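# Seat the pin red end up in the matching hole

## Task

The block has five holes, each a different depth. Stand the pin upright with its red end on top in the one hole whose depth leaves exactly the red section showing above the block: none of the red may be hidden and none of the other colour may show. The pin must stay put by itself once the robot lets go. Placing it so it only holds while gripped does not count.

## Robot and tools

Robot: two arms, left_arm and right_arm, each with a two-finger gripper. The names are just labels and do not match the left or right side of any image. Both arms are reported and commanded in one shared scene frame. Its origin is on the table top midway between the arms, +z is up, +x points out over the table, and left_arm sits on the +y side. The bases are at left_arm (+0.007, +0.268, +0.411) and right_arm (-0.036, -0.234, +0.411), slightly tilted. Mounting plates and the metal frame behind the arms are fixed obstacles.

Gripper frame: the fingers point along the gripper's +z axis and close along its y axis. end_effector_position is the point between the finger pads, roughly 1 cm short of the fingertips. A gripper pointing straight down has its +z pointing to world -z.

Row format, shared by execute_actions and move: a single flat list of 16 numbers covering both arms, even if only one arm moves. The order is left_arm x, y, z, qw, qx, qy, qz, opening, then right_arm in the same order. x, y, z is where that gripper's end_effector_position should go, in metres in the scene frame. qw..qz is the absolute target orientation, w first, in the scene frame. So each arm part is a pose, not an offset. Opening runs from -1 (closed) to +1 (fully open, 0.094 m).

To keep an arm still, repeat its last reported position and quaternion unchanged in every row, with the opening you want. To hold an orientation, resend the same quaternion rather than copying a drifted reading. A call is refused, and nothing is sent, if a target lies more than 0.6 m from that arm's last reported position along any axis of its gripper.

execute_actions: takes "actions", a list holding one item or none.
- An empty list only returns the state.
- {"rows": [[16 numbers], ...], "steps": n} runs up to 15 control steps of 1/30 s. Each row covers one step, and the final row repeats if there are fewer rows than steps. steps defaults to 15.
- {"steps": n} with no rows is a wait of up to 300 steps, counted from the previous result.
- An optional "pictures" boolean turns the camera images on or off.

Each step, the commanded pose is clamped to within 70 mm and 16 degrees of the measured pose. After an action ends, the arm continues only to that clamped pose. A distant target therefore needs several calls: check the reported pose and send the remainder.

move: "target" is one 16-number row. Each gripper follows a straight line toward its absolute pose, turning the short way round, and both arms finish together. A move lasts 0.5 to 10 s and is cut off at 10 s. "speed" sets the top speed in m/s, from 0.002 to 0.5 with 0.25 as default; turning is capped at twice that value in rad/s. The opening is applied at the start. The path does not steer around obstacles or the other arm, and the gripper may lag, stray or overshoot the speed, especially near full reach.

The result adds a "move:" line with the outcome (done, off_target, moving, held, fault) and the distance to the pose. limits=paced means the pose was clipped. limits=held means some steps were blocked, and the arm may then move in a quick burst. An outcome naming only one arm means the other finished normally.

wait: "seconds" from 0 to 10. Nothing new is sent meanwhile, and fingers still in motion keep moving.

zoom_image: "camera" is one of cam_head_left, cam_head_right, cam_high, cam_left_wrist or cam_right_wrist. "region" is [x0, y0, x1, y1] in image pixels, origin at top-left, at most 504x504. All images are 504x504, and the calibration data gives the intrinsics and the world-to-camera transforms.

read_manual returns only licence texts. finished_scene(scene=number) ends and grades the current scene; it cannot be undone.

Results: the state line gives each gripper's position and quat_wxyz. grip_measured is the measured finger gap on the command scale, and the last joint value is the gap in metres. "Hand target" is the pose the controller is heading for. HELD marks steps where the clearance check blocked or changed your command, and "pose unreachable" names the arm affected. FAULT or OVER-TEMPERATURE lines mean an arm stopped. MOTOR HOT appears from 85 °C, and at 100 °C that arm goes limp and drops what it holds.

What to expect: arms often stop a centimetre or more short of the target, usually low, and reported hand positions drift at long reach. Position takes priority over orientation when both cannot be reached.

Gripping: command an opening about 0.03 below grip_measured for a firm hold, and less for a lighter hold. Readings can be off by about 1 mm per gripper.

Things to avoid:
- Arms colliding or pressing against each other.
- Fast or deep contact: speed and overshoot both add force.
- Dropping the pin or knocking anything off the table.
- Leaving a hot motor loaded.
Occasional tugs on the held part or pushes on loose objects can happen. Open the gripper and withdraw before finishing, and confirm the pin stands on its own.

Each tool is called after "Emit:" as a command line: name --argument value for each argument, lists and objects as JSON in quotes; but a table of rows of numbers goes row by row, as --pt "numbers of a row", without its own name.

## Session

Emit:
execute_actions --actions '[]'

Scene clock: 0.00 s of 5600.00 s.
left_arm: end_effector_position=(+0.1949, -0.4246, +0.1343) grip_measured=+1.000 end_effector_quat_wxyz=(+0.588, +0.768, +0.248, -0.056) | right_arm: end_effector_position=(+0.0960, -0.5947, +0.1484) grip_measured=+1.000 end_effector_quat_wxyz=(+0.050, +0.520, +0.598, +0.608)
Joint positions: left_arm=[-1.318  2.889  1.507  1.039  0.068  1.299  0.094] | right_arm=[-1.63   2.844  1.682 -1.652 -0.868 -0.787  0.094]
Joint velocities: left_arm=[-0.005 -0.015 -0.022  0.002 -0.022 -0.051  0.   ] | right_arm=[-0.015 -0.015 -0.017 -0.022  0.051 -0.066  0.   ]
Hand target (left_arm): +0.197, -0.429, +0.139; +0.595, +0.763, +0.247, -0.056
Hand target (right_arm): +0.096, -0.600, +0.152; +0.053, +0.519, +0.601, +0.606

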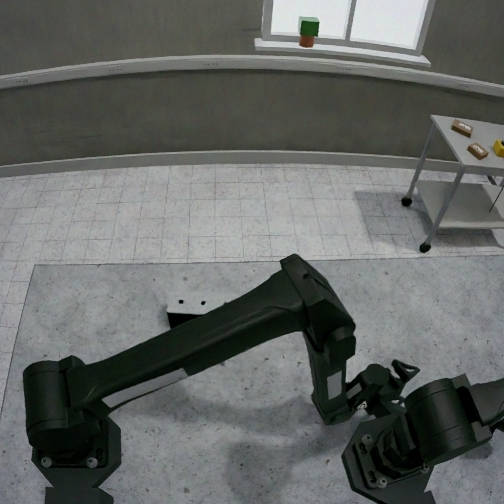

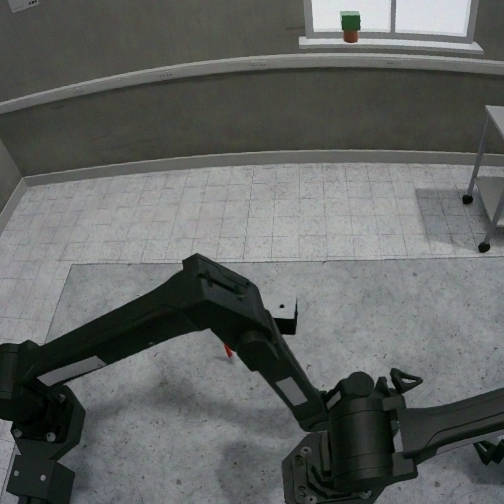

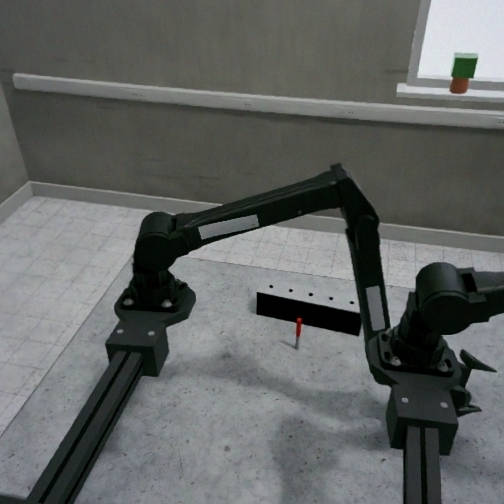

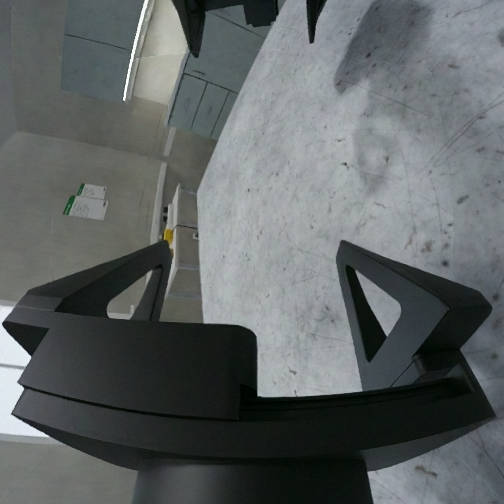

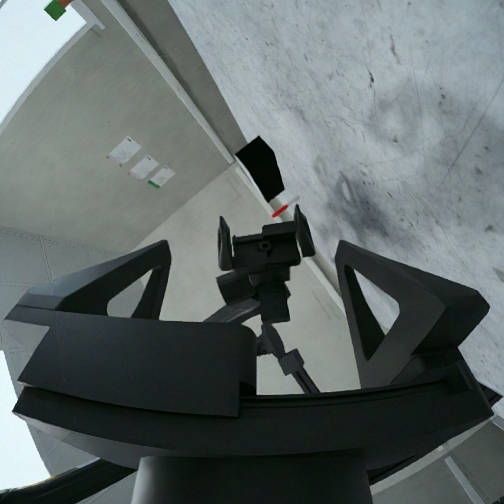

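Emit:
move --target '[0.27,-0.22,0.24,0.3,0.55,0.78,0,1,0.096,-0.5947,0.1484,0.05,0.52,0.598,0.608,1]' --speed 0.3

Emit:
move --target '[0.33,0.04,0.22,0,0,1,0,1,0.096,-0.5947,0.1484,0.05,0.52,0.598,0.608,1]' --speed 0.3

Scene clock: 8.77 s of 5600.00 s.
left_arm: end_effector_position=(+0.2640, -0.2183, +0.2371) grip_measured=+1.000 end_effector_quat_wxyz=(+0.299, +0.558, +0.774, +0.001) | right_arm: end_effector_position=(+0.0960, -0.5947, +0.1484) grip_measured=+1.000 end_effector_quat_wxyz=(+0.050, +0.520, +0.598, +0.608)
Joint positions: left_arm=[-1.242  2.237  0.976  0.227 -0.397  0.223  0.094] | right_arm=[-1.63   2.844  1.682 -1.652 -0.868 -0.787  0.094]
Joint velocities: left_arm=[ 0.005 -0.005 -0.012 -0.007  0.022 -0.081  0.   ] | right_arm=[-0.005 -0.005  0.002 -0.012 -0.022 -0.037  0.   ]
Hand target (left_arm): +0.265, -0.216, +0.242; +0.299, +0.550, +0.780, -0.001
Hand target (right_arm): +0.096, -0.595, +0.148; +0.050, +0.520, +0.598, +0.608
Off the commanded pose (left_arm): 0.007 m, 1 deg.
Off the commanded pose (right_arm): 0.000 m, 0 deg.
After step 90, 3.00 s passed at rest.
move: done
camera_calibration (this result's frames):
cam_left_wrist: T_world_to_cam=[[-0.861513, -0.382912, -0.333429, 0.22537], [-0.438144, 0.892498, 0.107126, 0.293446], [0.256565, 0.23838, -0.936669, 0.331923], [0, 0, 0, 1]] pos_world=[0.237571, -0.254727, 0.354611]

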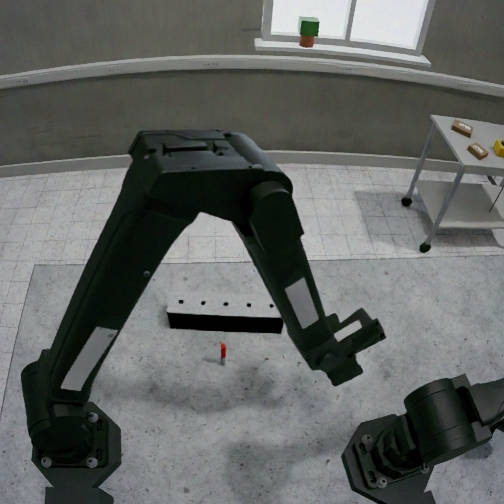

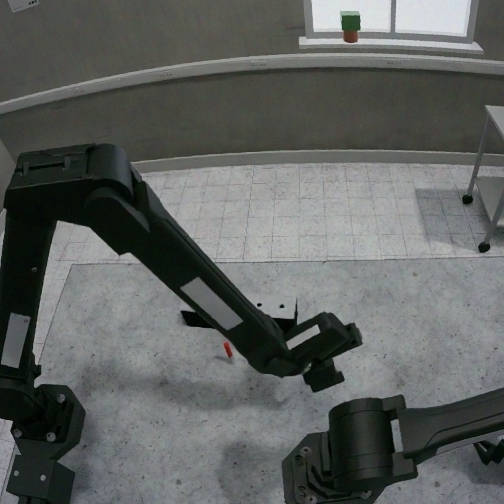

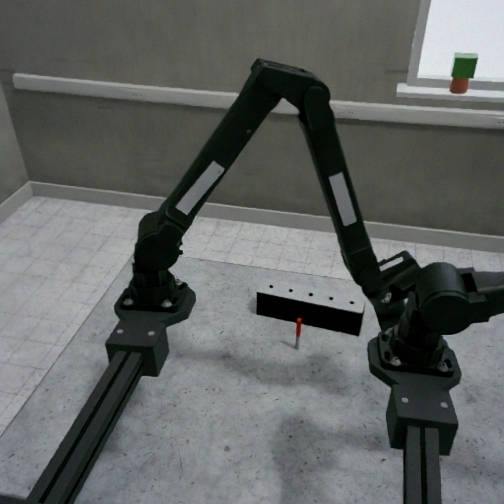

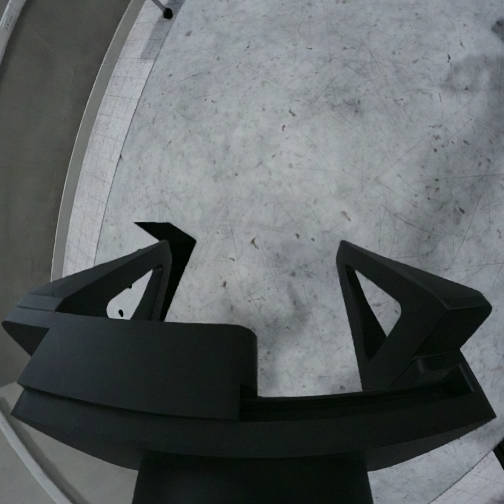

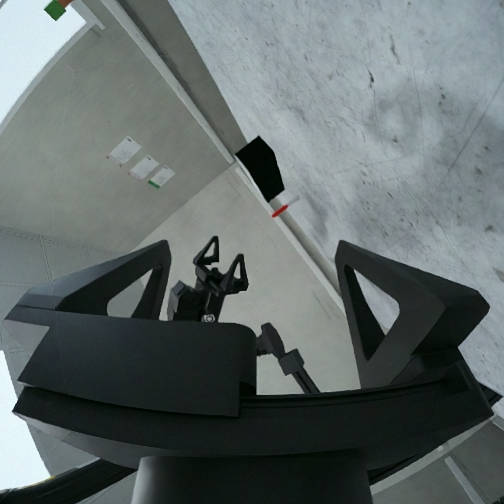

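Scene clock: 11.50 s of 5600.00 s.
left_arm: end_effector_position=(+0.3207, +0.0414, +0.2153) grip_measured=+1.000 end_effector_quat_wxyz=(-0.008, +0.008, +1.000, -0.001) | right_arm: end_effector_position=(+0.0960, -0.5947, +0.1484) grip_measured=+1.000 end_effector_quat_wxyz=(+0.050, +0.520, +0.598, +0.608)
Joint positions: left_arm=[-0.688  2.078  0.833 -0.295 -0.093 -0.599  0.094] | right_arm=[-1.63   2.844  1.682 -1.652 -0.868 -0.787  0.094]
Joint velocities: left_arm=[ 0.005 -0.005  0.002 -0.007 -0.022 -0.007  0.   ] | right_arm=[-0.005 -0.005 -0.007  0.002 -0.037 -0.022  0.   ]
Hand target (left_arm): +0.322, +0.039, +0.223; -0.005, -0.000, +1.000, -0.004
Hand target (right_arm): +0.096, -0.595, +0.148; +0.050, +0.520, +0.598, +0.608
Off the commanded pose (left_arm): 0.010 m, 1 deg.
Off the commanded pose (right_arm): 0.000 m, 0 deg.
move: done
camera_calibration (this result's frames):
cam_left_wrist: T_world_to_cam=[[-0.00902169, -0.999959, -0.0000931796, 0.0467133], [-0.800085, 0.00716252, 0.599844, 0.135469], [-0.599819, 0.00548616, -0.800117, 0.489927], [0, 0, 0, 1]] pos_world=[0.402676, 0.0430533, 0.310743]

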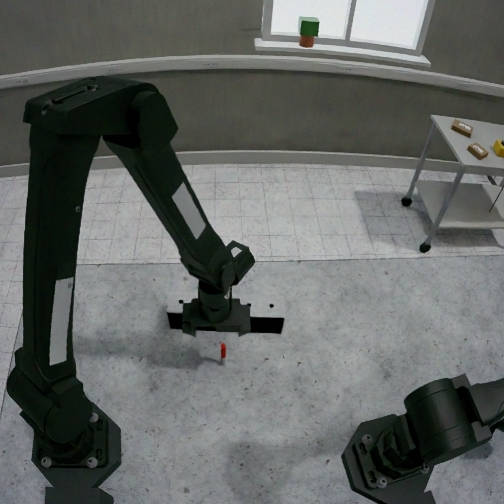

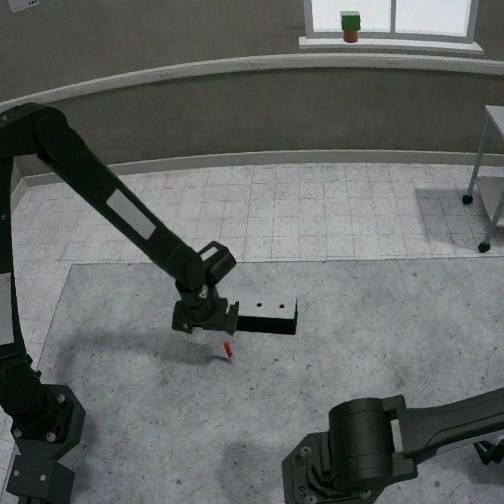

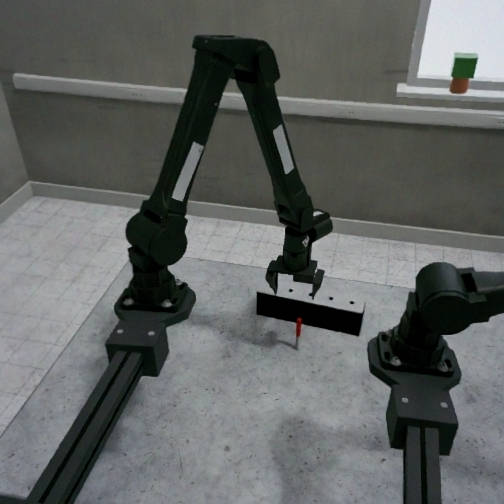

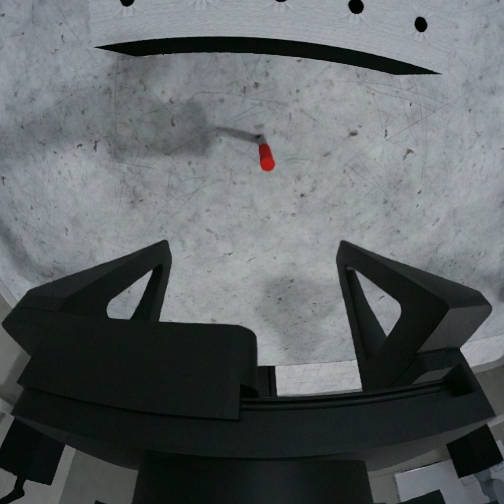

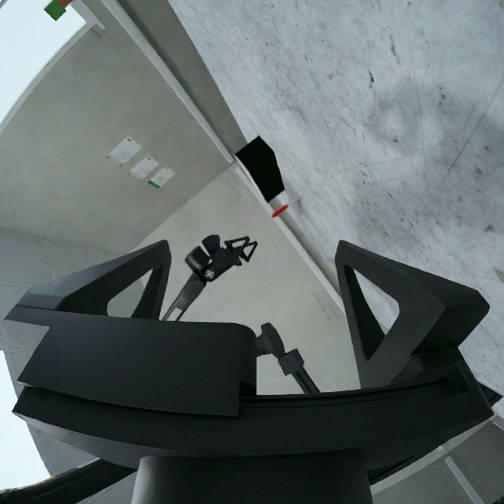

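Emit:
move --target '[0.35,0.028,0.14,0,0,1,0,0.3,0.096,-0.5947,0.1484,0.05,0.52,0.598,0.608,1]'

Emit:
zoom_image --camera "cam_high" --region '[240,250,380,360]'

Scene clock: 16.50 s of 5600.00 s.
left_arm: end_effector_position=(+0.3395, +0.0327, +0.1409) grip_measured=+0.302 end_effector_quat_wxyz=(-0.010, -0.005, +1.000, +0.004) | right_arm: end_effector_position=(+0.0960, -0.5947, +0.1484) grip_measured=+1.000 end_effector_quat_wxyz=(+0.050, +0.520, +0.598, +0.608)
Joint positions: left_arm=[-0.663  2.306  0.964 -0.205 -0.098 -0.599  0.061] | right_arm=[-1.63   2.844  1.682 -1.652 -0.868 -0.787  0.094]
Joint velocities: left_arm=[-0.005  0.005  0.022 -0.002 -0.022  0.022  0.001] | right_arm=[-0.005  0.005  0.007  0.007  0.037 -0.022  0.   ]
Hand target (left_arm): +0.350, +0.028, +0.140; -0.000, -0.000, +1.000, -0.000
Hand target (right_arm): +0.096, -0.595, +0.148; +0.050, +0.520, +0.598, +0.608
Off the commanded pose (left_arm): 0.012 m, 1 deg.
Off the commanded pose (right_arm): 0.000 m, 0 deg.
After step 90, 1.10 s passed at rest.
move: off_target (left_arm)
camera_calibration (this result's frames):
cam_left_wrist: T_world_to_cam=[[0.0152651, -0.99983, -0.0103048, 0.0314611], [-0.797855, -0.0183918, 0.602569, 0.194953], [-0.602656, -0.00097652, -0.798, 0.442604], [0, 0, 0, 1]] pos_world=[0.421803, 0.0354736, 0.23605]

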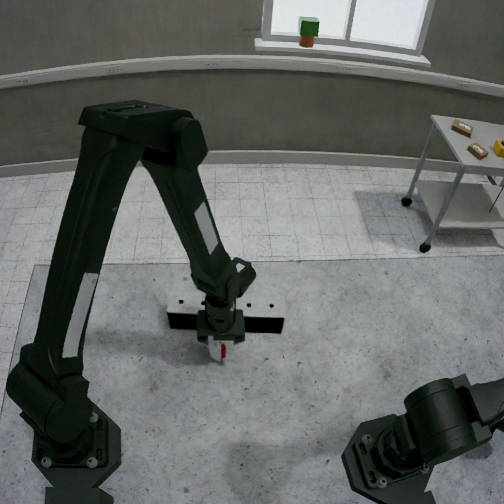

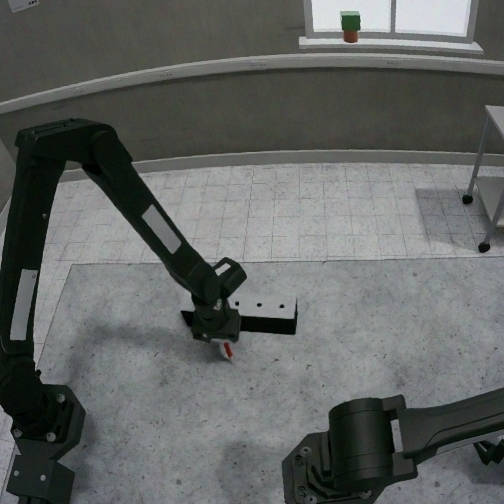

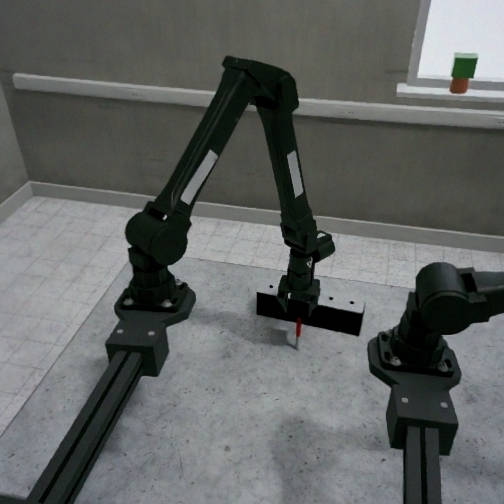

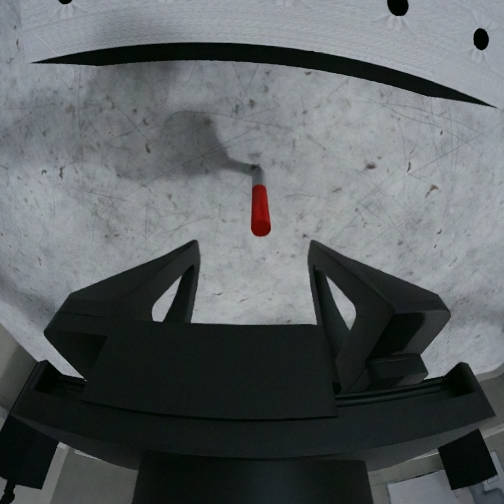

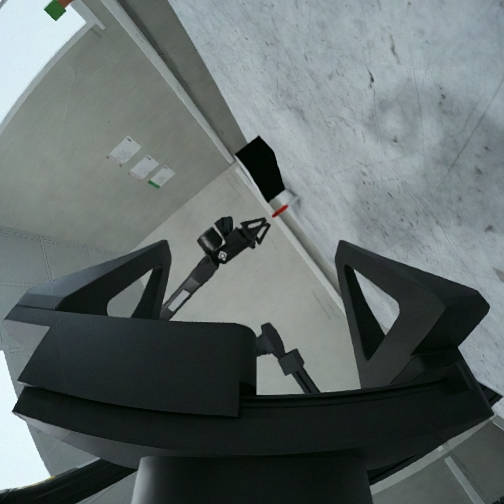

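Region (240, 250, 380, 360) of cam_high's 504x504 image, scaled by 3.600, with more detail than that image has; it fills the top 396 rows of this view, and the rest is white.

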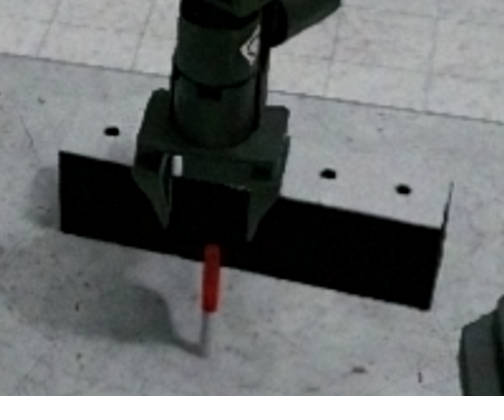

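Emit:
move --target '[0.352,0.023,0.098,0,0,1,0,0.0,0.096,-0.5947,0.1484,0.05,0.52,0.598,0.608,1]' --speed 0.1

Scene clock: 21.80 s of 5600.00 s.
left_arm: end_effector_position=(+0.3451, +0.0245, +0.1028) grip_measured=+0.002 end_effector_quat_wxyz=(-0.005, -0.004, +1.000, +0.002) | right_arm: end_effector_position=(+0.0960, -0.5947, +0.1484) grip_measured=+1.000 end_effector_quat_wxyz=(+0.050, +0.520, +0.598, +0.608)
Joint positions: left_arm=[-0.663  2.415  1.033 -0.154 -0.099 -0.597  0.047] | right_arm=[-1.63   2.844  1.682 -1.652 -0.868 -0.787  0.094]
Joint velocities: left_arm=[-0.005 -0.015 -0.007 -0.002 -0.022  0.007 -0.001] | right_arm=[-0.005  0.005 -0.002 -0.002  0.022 -0.037  0.   ]
Hand target (left_arm): +0.352, +0.023, +0.098; +0.000, -0.000, +1.000, +0.000
Hand target (right_arm): +0.096, -0.595, +0.148; +0.050, +0.520, +0.598, +0.608
Off the commanded pose (left_arm): 0.009 m, 1 deg.
Off the commanded pose (right_arm): 0.000 m, 0 deg.
After step 90, 1.50 s passed at rest.
move: done
camera_calibration (this result's frames):
cam_left_wrist: T_world_to_cam=[[0.0140417, -0.999887, -0.00530589, 0.0226581], [-0.803041, -0.0144387, 0.595749, 0.224599], [-0.595759, -0.0041045, -0.803153, 0.413752], [0, 0, 0, 1]] pos_world=[0.426541, 0.0275967, 0.198621]

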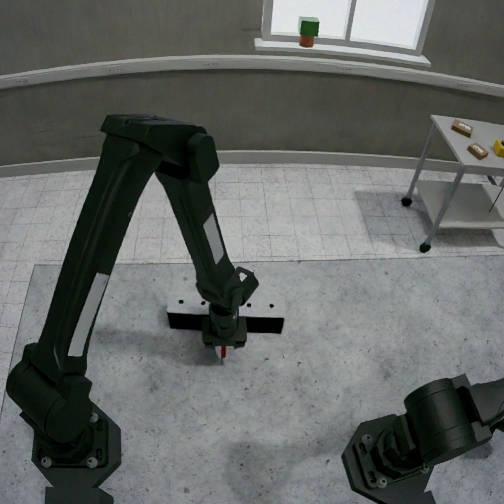

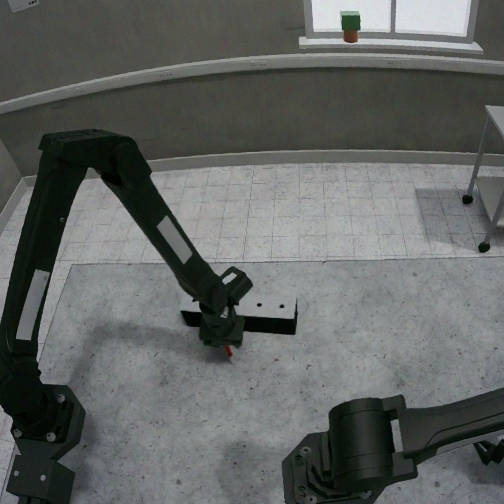

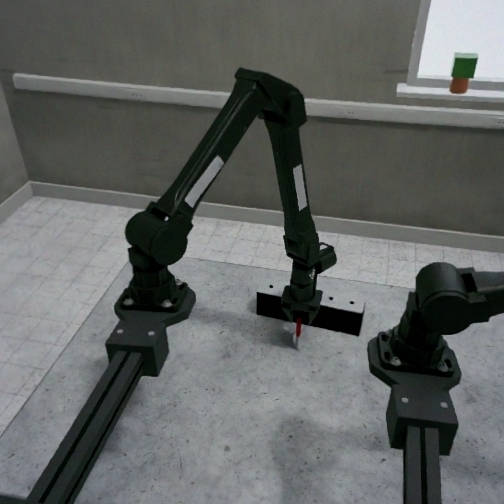

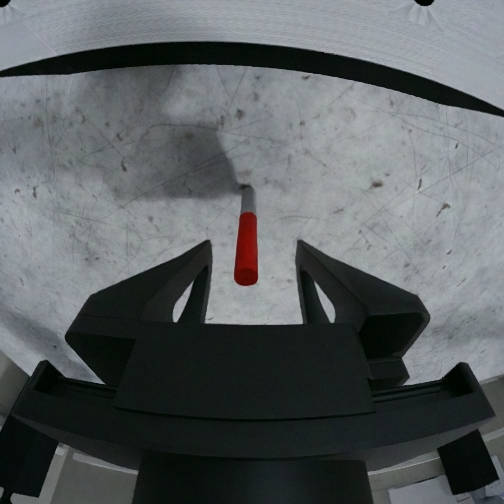

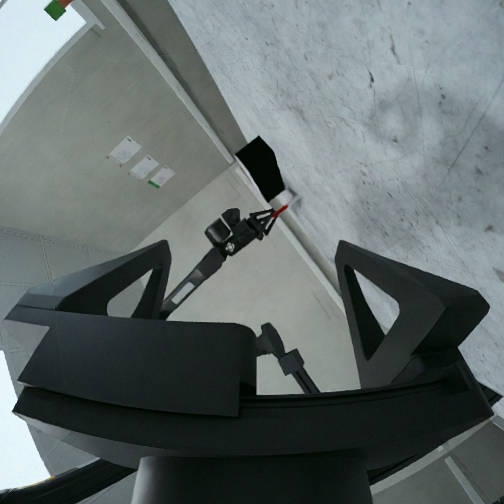

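Emit:
move --target '[0.349,0.029,0.09,0,0,1,0,-0.35,0.096,-0.5947,0.1484,0.05,0.52,0.598,0.608,1]' --speed 0.05

Scene clock: 25.40 s of 5600.00 s.
left_arm: end_effector_position=(+0.3479, +0.0269, +0.0982) grip_measured=-0.348 end_effector_quat_wxyz=(-0.000, -0.005, +1.000, -0.001) | right_arm: end_effector_position=(+0.0960, -0.5947, +0.1484) grip_measured=+1.000 end_effector_quat_wxyz=(+0.050, +0.520, +0.598, +0.608)
Joint positions: left_arm=[-0.654  2.426  1.033 -0.13  -0.099 -0.588  0.031] | right_arm=[-1.63   2.844  1.682 -1.652 -0.868 -0.787  0.094]
Joint velocities: left_arm=[-0.005 -0.015  0.007 -0.007 -0.007 -0.022 -0.001] | right_arm=[ 0.005 -0.005 -0.012  0.007  0.007  0.051  0.   ]
Hand target (left_arm): +0.349, +0.029, +0.090; -0.000, -0.000, +1.000, -0.000
Hand target (right_arm): +0.096, -0.595, +0.148; +0.050, +0.520, +0.598, +0.608
Off the commanded pose (left_arm): 0.009 m, 1 deg.
Off the commanded pose (right_arm): 0.000 m, 0 deg.
move: done
camera_calibration (this result's frames):
cam_left_wrist: T_world_to_cam=[[0.0157438, -0.999875, 0.00135448, 0.0236929], [-0.809251, -0.0119467, 0.587341, 0.232512], [-0.587252, -0.0103431, -0.809338, 0.409579], [0, 0, 0, 1]] pos_world=[0.428313, 0.030704, 0.194892]

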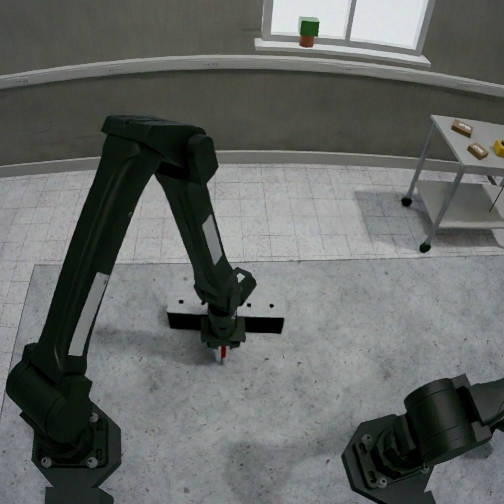

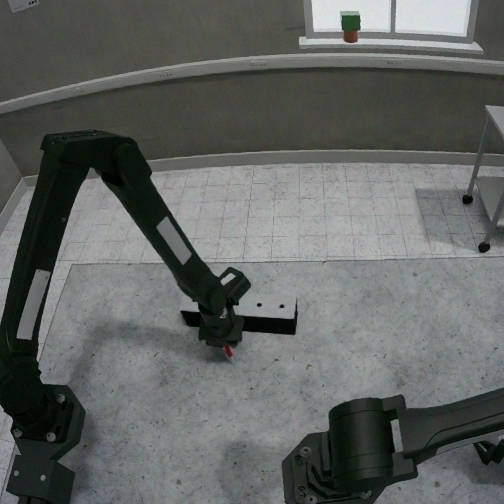

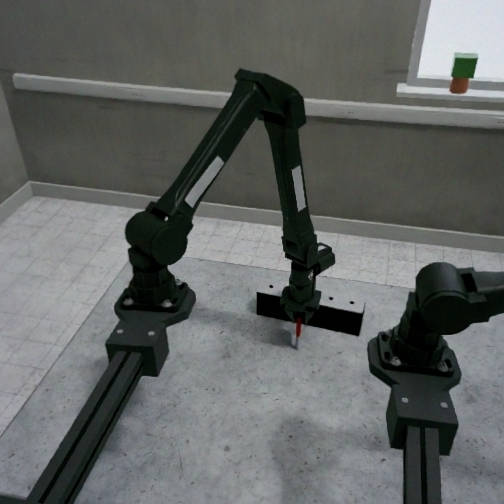

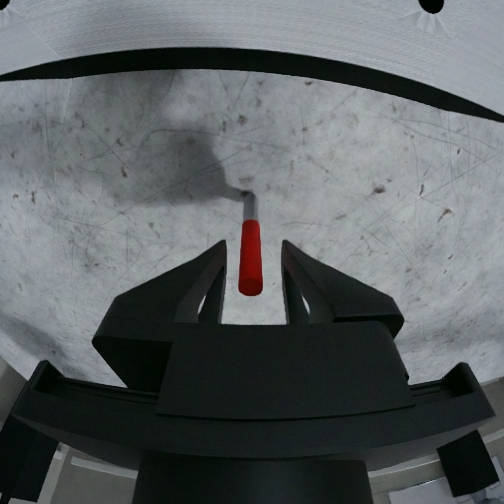

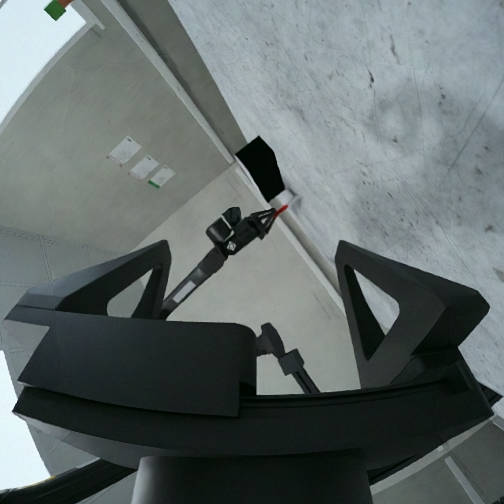

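Emit:
move --target '[0.342,0.032,0.088,0,0,1,0,-0.45,0.096,-0.5947,0.1484,0.05,0.52,0.598,0.608,1]' --speed 0.05

Emit:
move --target '[0.342,0.032,0.088,0,0,1,0,-0.8,0.096,-0.5947,0.1484,0.05,0.52,0.598,0.608,1]'

Scene clock: 28.67 s of 5600.00 s.
left_arm: end_effector_position=(+0.3521, +0.0241, +0.0983) grip_measured=-0.448 end_effector_quat_wxyz=(+0.008, -0.006, +1.000, -0.007) | right_arm: end_effector_position=(+0.0960, -0.5947, +0.1484) grip_measured=+1.000 end_effector_quat_wxyz=(+0.050, +0.520, +0.598, +0.608)
Joint positions: left_arm=[-0.654  2.426  1.033 -0.109 -0.099 -0.588  0.026] | right_arm=[-1.63   2.844  1.682 -1.652 -0.868 -0.787  0.094]
Joint velocities: left_arm=[ 0.005 -0.005  0.007 -0.012  0.007  0.007  0.   ] | right_arm=[-0.005 -0.015 -0.017  0.002 -0.007 -0.022  0.   ]
Hand target (left_arm): +0.342, +0.032, +0.089; -0.000, -0.000, +1.000, -0.000
Hand target (right_arm): +0.096, -0.595, +0.148; +0.050, +0.520, +0.598, +0.608
Off the commanded pose (left_arm): 0.016 m, 1 deg.
Off the commanded pose (right_arm): 0.000 m, 0 deg.
move: off_target (left_arm)
camera_calibration (this result's frames):
cam_left_wrist: T_world_to_cam=[[0.0173296, -0.999767, 0.0128425, 0.0191802], [-0.819195, -0.00683309, 0.573474, 0.240611], [-0.573253, -0.0204586, -0.819123, 0.408353], [0, 0, 0, 1]] pos_world=[0.430865, 0.0291742, 0.196261]

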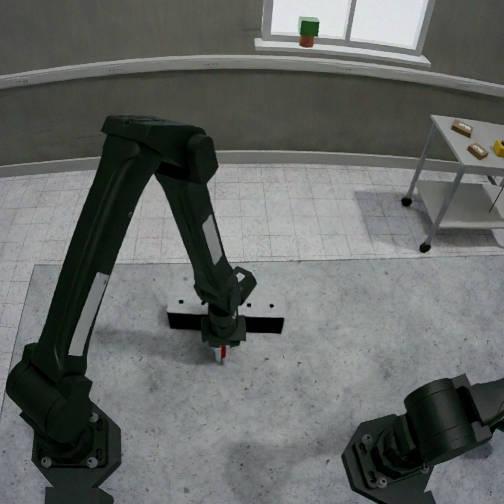

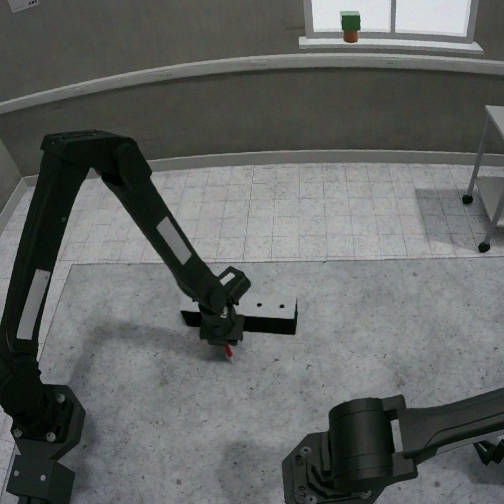

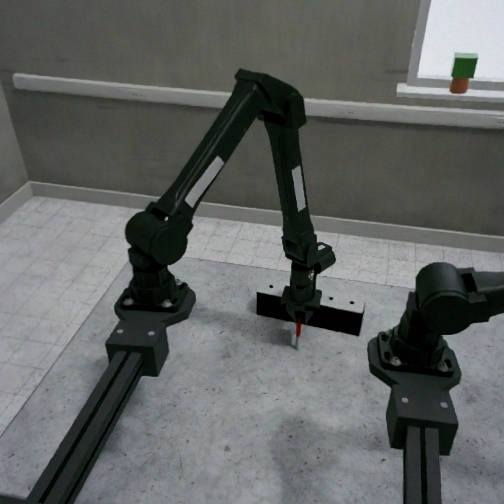

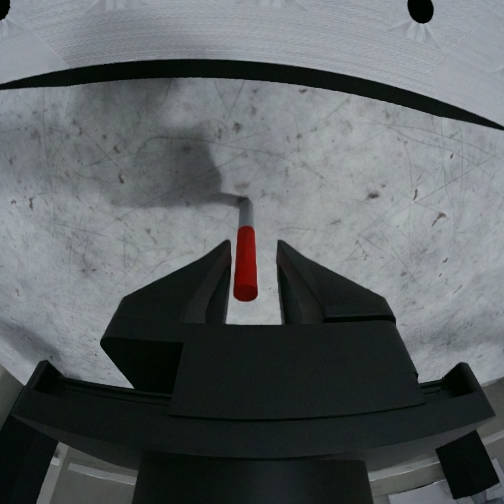

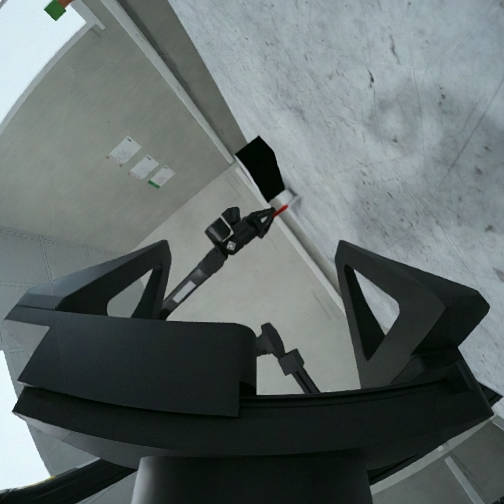

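Scene clock: 29.37 s of 5600.00 s.
left_arm: end_effector_position=(+0.3518, +0.0242, +0.0980) grip_measured=-0.770 end_effector_quat_wxyz=(+0.008, -0.006, +1.000, -0.007) | right_arm: end_effector_position=(+0.0960, -0.5947, +0.1484) grip_measured=+1.000 end_effector_quat_wxyz=(+0.050, +0.520, +0.598, +0.608)
Joint positions: left_arm=[-0.654  2.427  1.033 -0.109 -0.099 -0.588  0.011] | right_arm=[-1.63   2.844  1.682 -1.652 -0.868 -0.787  0.094]
Joint velocities: left_arm=[ 0.005 -0.005 -0.002 -0.007  0.022 -0.022 -0.   ] | right_arm=[-0.015 -0.005 -0.007  0.012  0.037  0.007  0.   ]
Hand target (left_arm): +0.342, +0.032, +0.089; -0.000, -0.000, +1.000, -0.000
Hand target (right_arm): +0.096, -0.595, +0.148; +0.050, +0.520, +0.598, +0.608
Off the commanded pose (left_arm): 0.016 m, 1 deg.
Off the commanded pose (right_arm): 0.000 m, 0 deg.
move: off_target (left_arm)
camera_calibration (this result's frames):
cam_left_wrist: T_world_to_cam=[[0.0172549, -0.99977, 0.0127325, 0.019331], [-0.818712, -0.00681784, 0.574164, 0.240271], [-0.573946, -0.0203314, -0.818641, 0.408112], [0, 0, 0, 1]] pos_world=[0.430613, 0.0292622, 0.195896]

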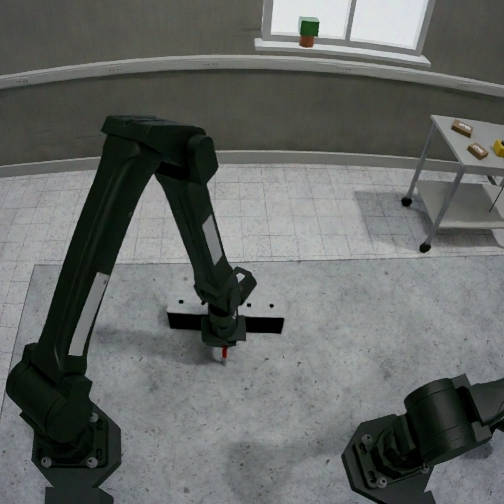

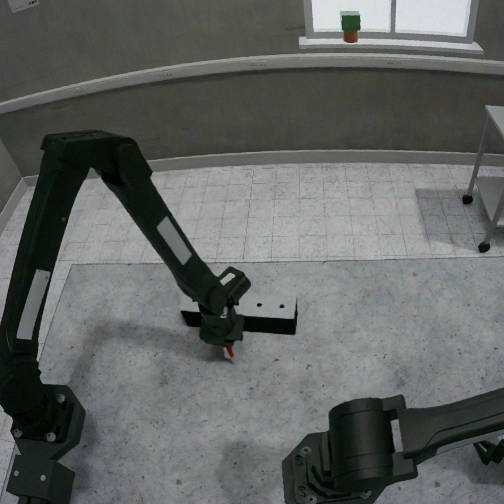

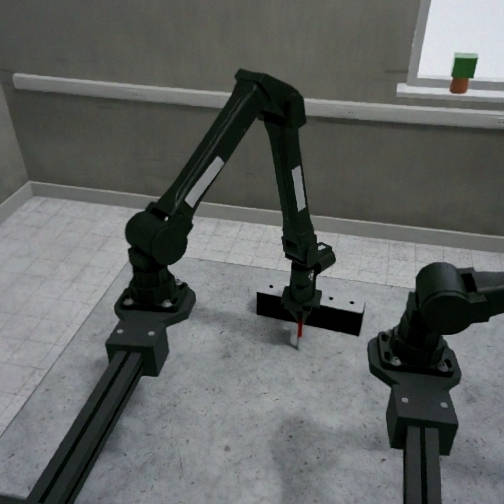

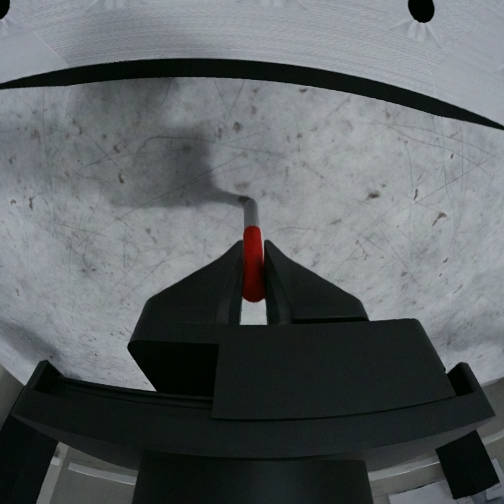

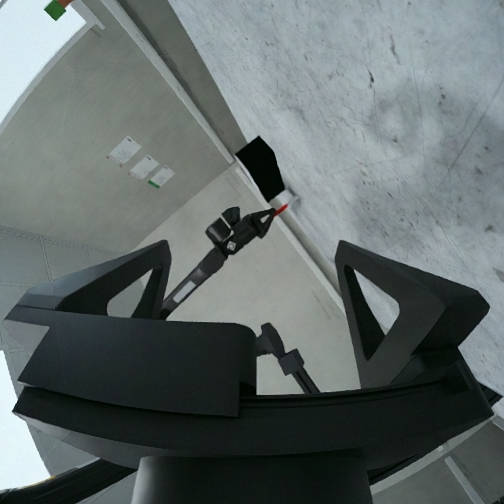

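Emit:
move --target '[0.35,0.025,0.225,0,0,1,0,-0.82,0.096,-0.5947,0.1484,0.05,0.52,0.598,0.608,1]'

Emit:
move --target '[0.49,0.02,0.215,0,0,1,0,-0.82,0.096,-0.5947,0.1484,0.05,0.52,0.598,0.608,1]'

Scene clock: 33.53 s of 5600.00 s.
left_arm: end_effector_position=(+0.3574, +0.0227, +0.2272) grip_measured=-0.770 end_effector_quat_wxyz=(+0.007, +0.004, +1.000, -0.006) | right_arm: end_effector_position=(+0.0960, -0.5947, +0.1484) grip_measured=+1.000 end_effector_quat_wxyz=(+0.050, +0.520, +0.598, +0.608)
Joint positions: left_arm=[-0.681  2.076  0.925 -0.358 -0.101 -0.596  0.011] | right_arm=[-1.63   2.844  1.682 -1.652 -0.868 -0.787  0.094]
Joint velocities: left_arm=[-0.005 -0.005  0.002 -0.002 -0.037  0.022  0.   ] | right_arm=[-0.005 -0.005  0.002  0.002 -0.037 -0.125  0.   ]
Hand target (left_arm): +0.350, +0.025, +0.224; +0.000, -0.000, +1.000, +0.000
Hand target (right_arm): +0.096, -0.595, +0.148; +0.050, +0.520, +0.598, +0.608
Off the commanded pose (left_arm): 0.008 m, 1 deg.
Off the commanded pose (right_arm): 0.000 m, 0 deg.
After step 90, 0.03 s passed at rest.
move: done
camera_calibration (this result's frames):
cam_left_wrist: T_world_to_cam=[[-0.00216221, -0.999948, 0.0099925, 0.0236118], [-0.817713, 0.00751991, 0.575577, 0.169686], [-0.575622, -0.00692648, -0.817687, 0.517126], [0, 0, 0, 1]] pos_world=[0.436474, 0.0259164, 0.324944]

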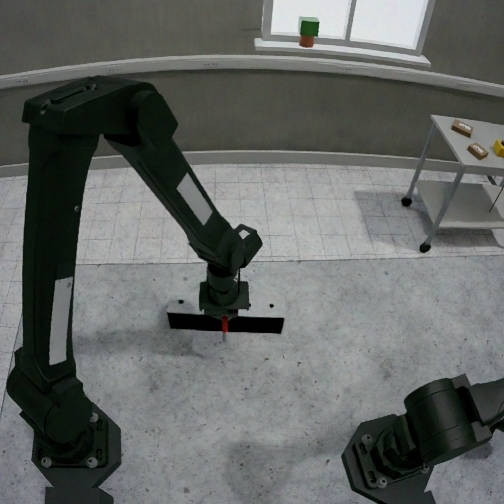

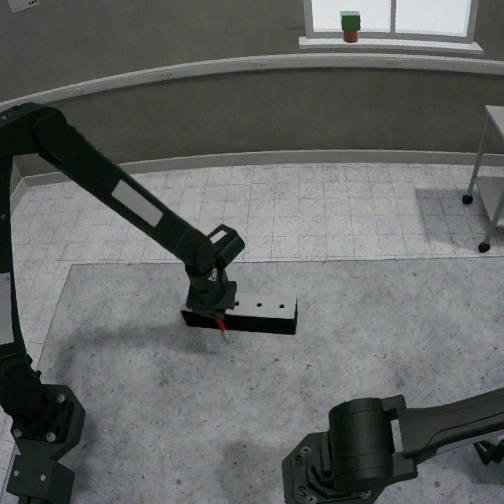

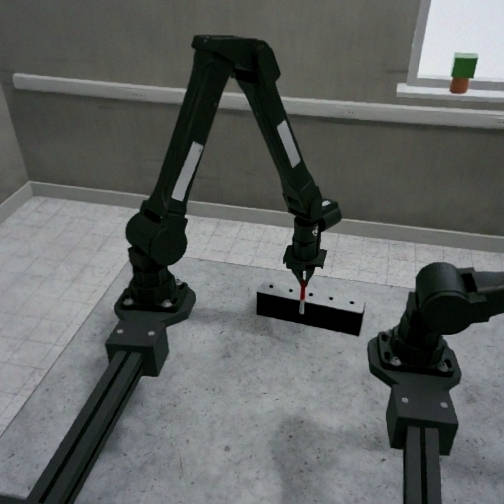

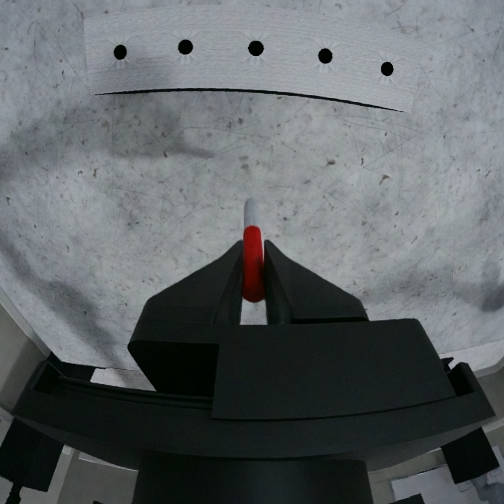

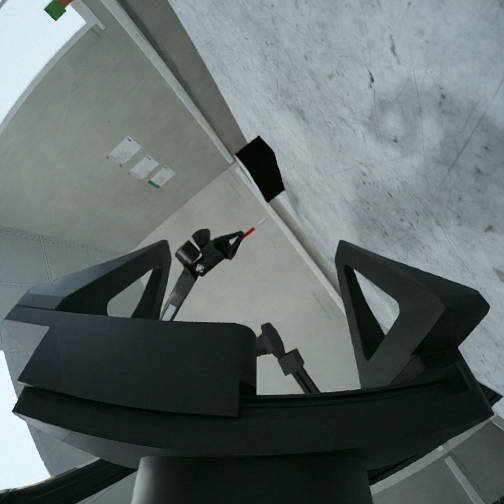

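Scene clock: 34.63 s of 5600.00 s.
left_arm: end_effector_position=(+0.4839, +0.0271, +0.2181) grip_measured=-0.770 end_effector_quat_wxyz=(-0.001, -0.010, +1.000, +0.000) | right_arm: end_effector_position=(+0.0960, -0.5947, +0.1484) grip_measured=+1.000 end_effector_quat_wxyz=(+0.050, +0.520, +0.598, +0.608)
Joint positions: left_arm=[-0.538  2.219  1.281 -0.577 -0.095 -0.483  0.011] | right_arm=[-1.63   2.844  1.682 -1.652 -0.868 -0.787  0.094]
Joint velocities: left_arm=[ 0.005  0.005 -0.017  0.012  0.095 -0.007  0.   ] | right_arm=[-0.005 -0.005 -0.007 -0.007 -0.022 -0.066  0.   ]
Hand target (left_arm): +0.489, +0.021, +0.215; -0.001, -0.000, +1.000, -0.001
Hand target (right_arm): +0.096, -0.595, +0.148; +0.050, +0.520, +0.598, +0.608
Off the commanded pose (left_arm): 0.010 m, 1 deg.
Off the commanded pose (right_arm): 0.000 m, 0 deg.
move: done
camera_calibration (this result's frames):
cam_left_wrist: T_world_to_cam=[[0.0258437, -0.999665, -0.00161446, 0.0173697], [-0.808642, -0.0218547, 0.587895, 0.27199], [-0.587734, -0.0138879, -0.808935, 0.586713], [0, 0, 0, 1]] pos_world=[0.564324, 0.0314563, 0.314739]

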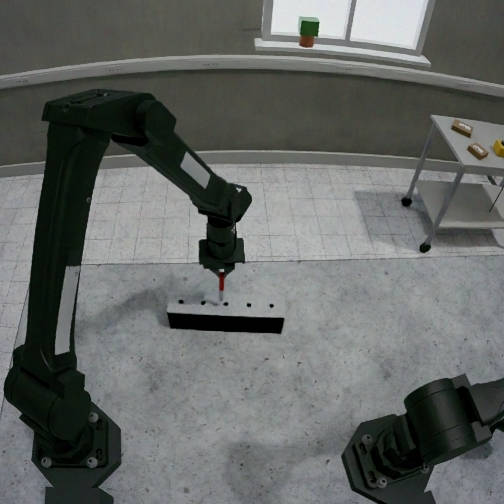

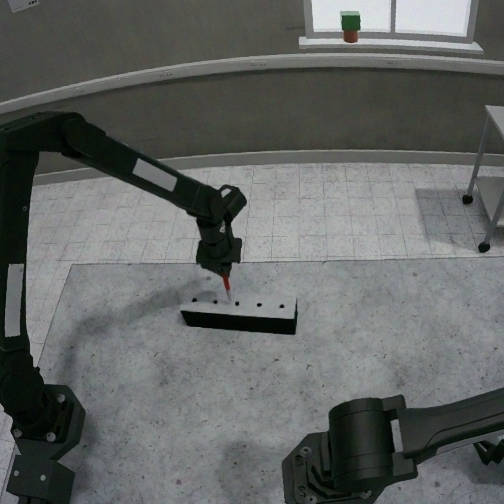

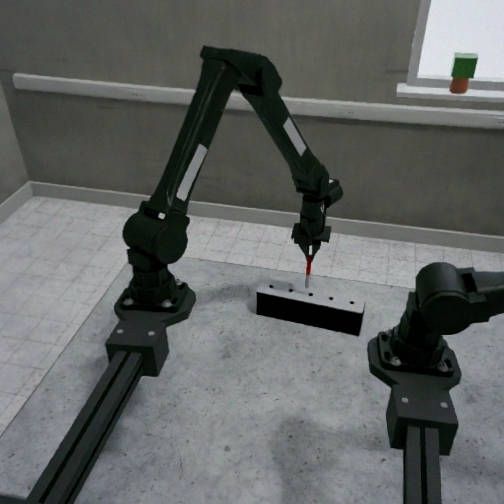

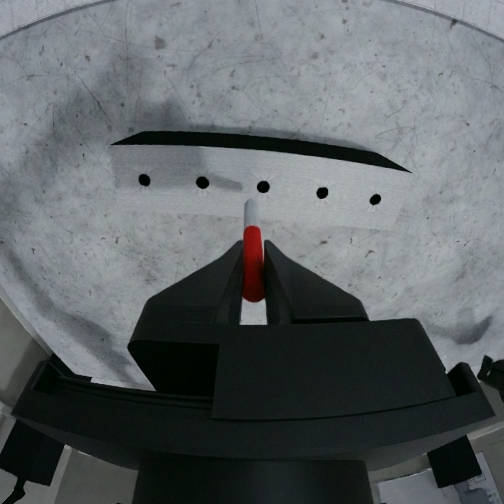

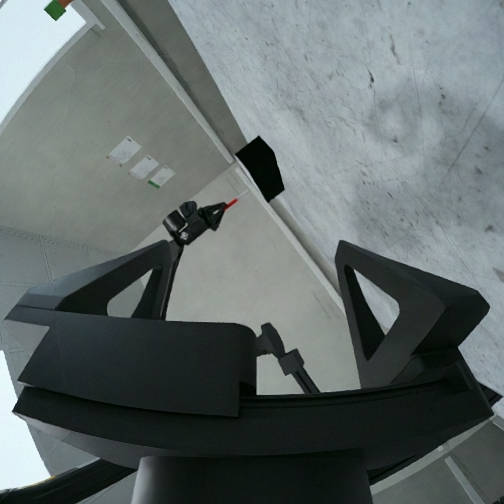

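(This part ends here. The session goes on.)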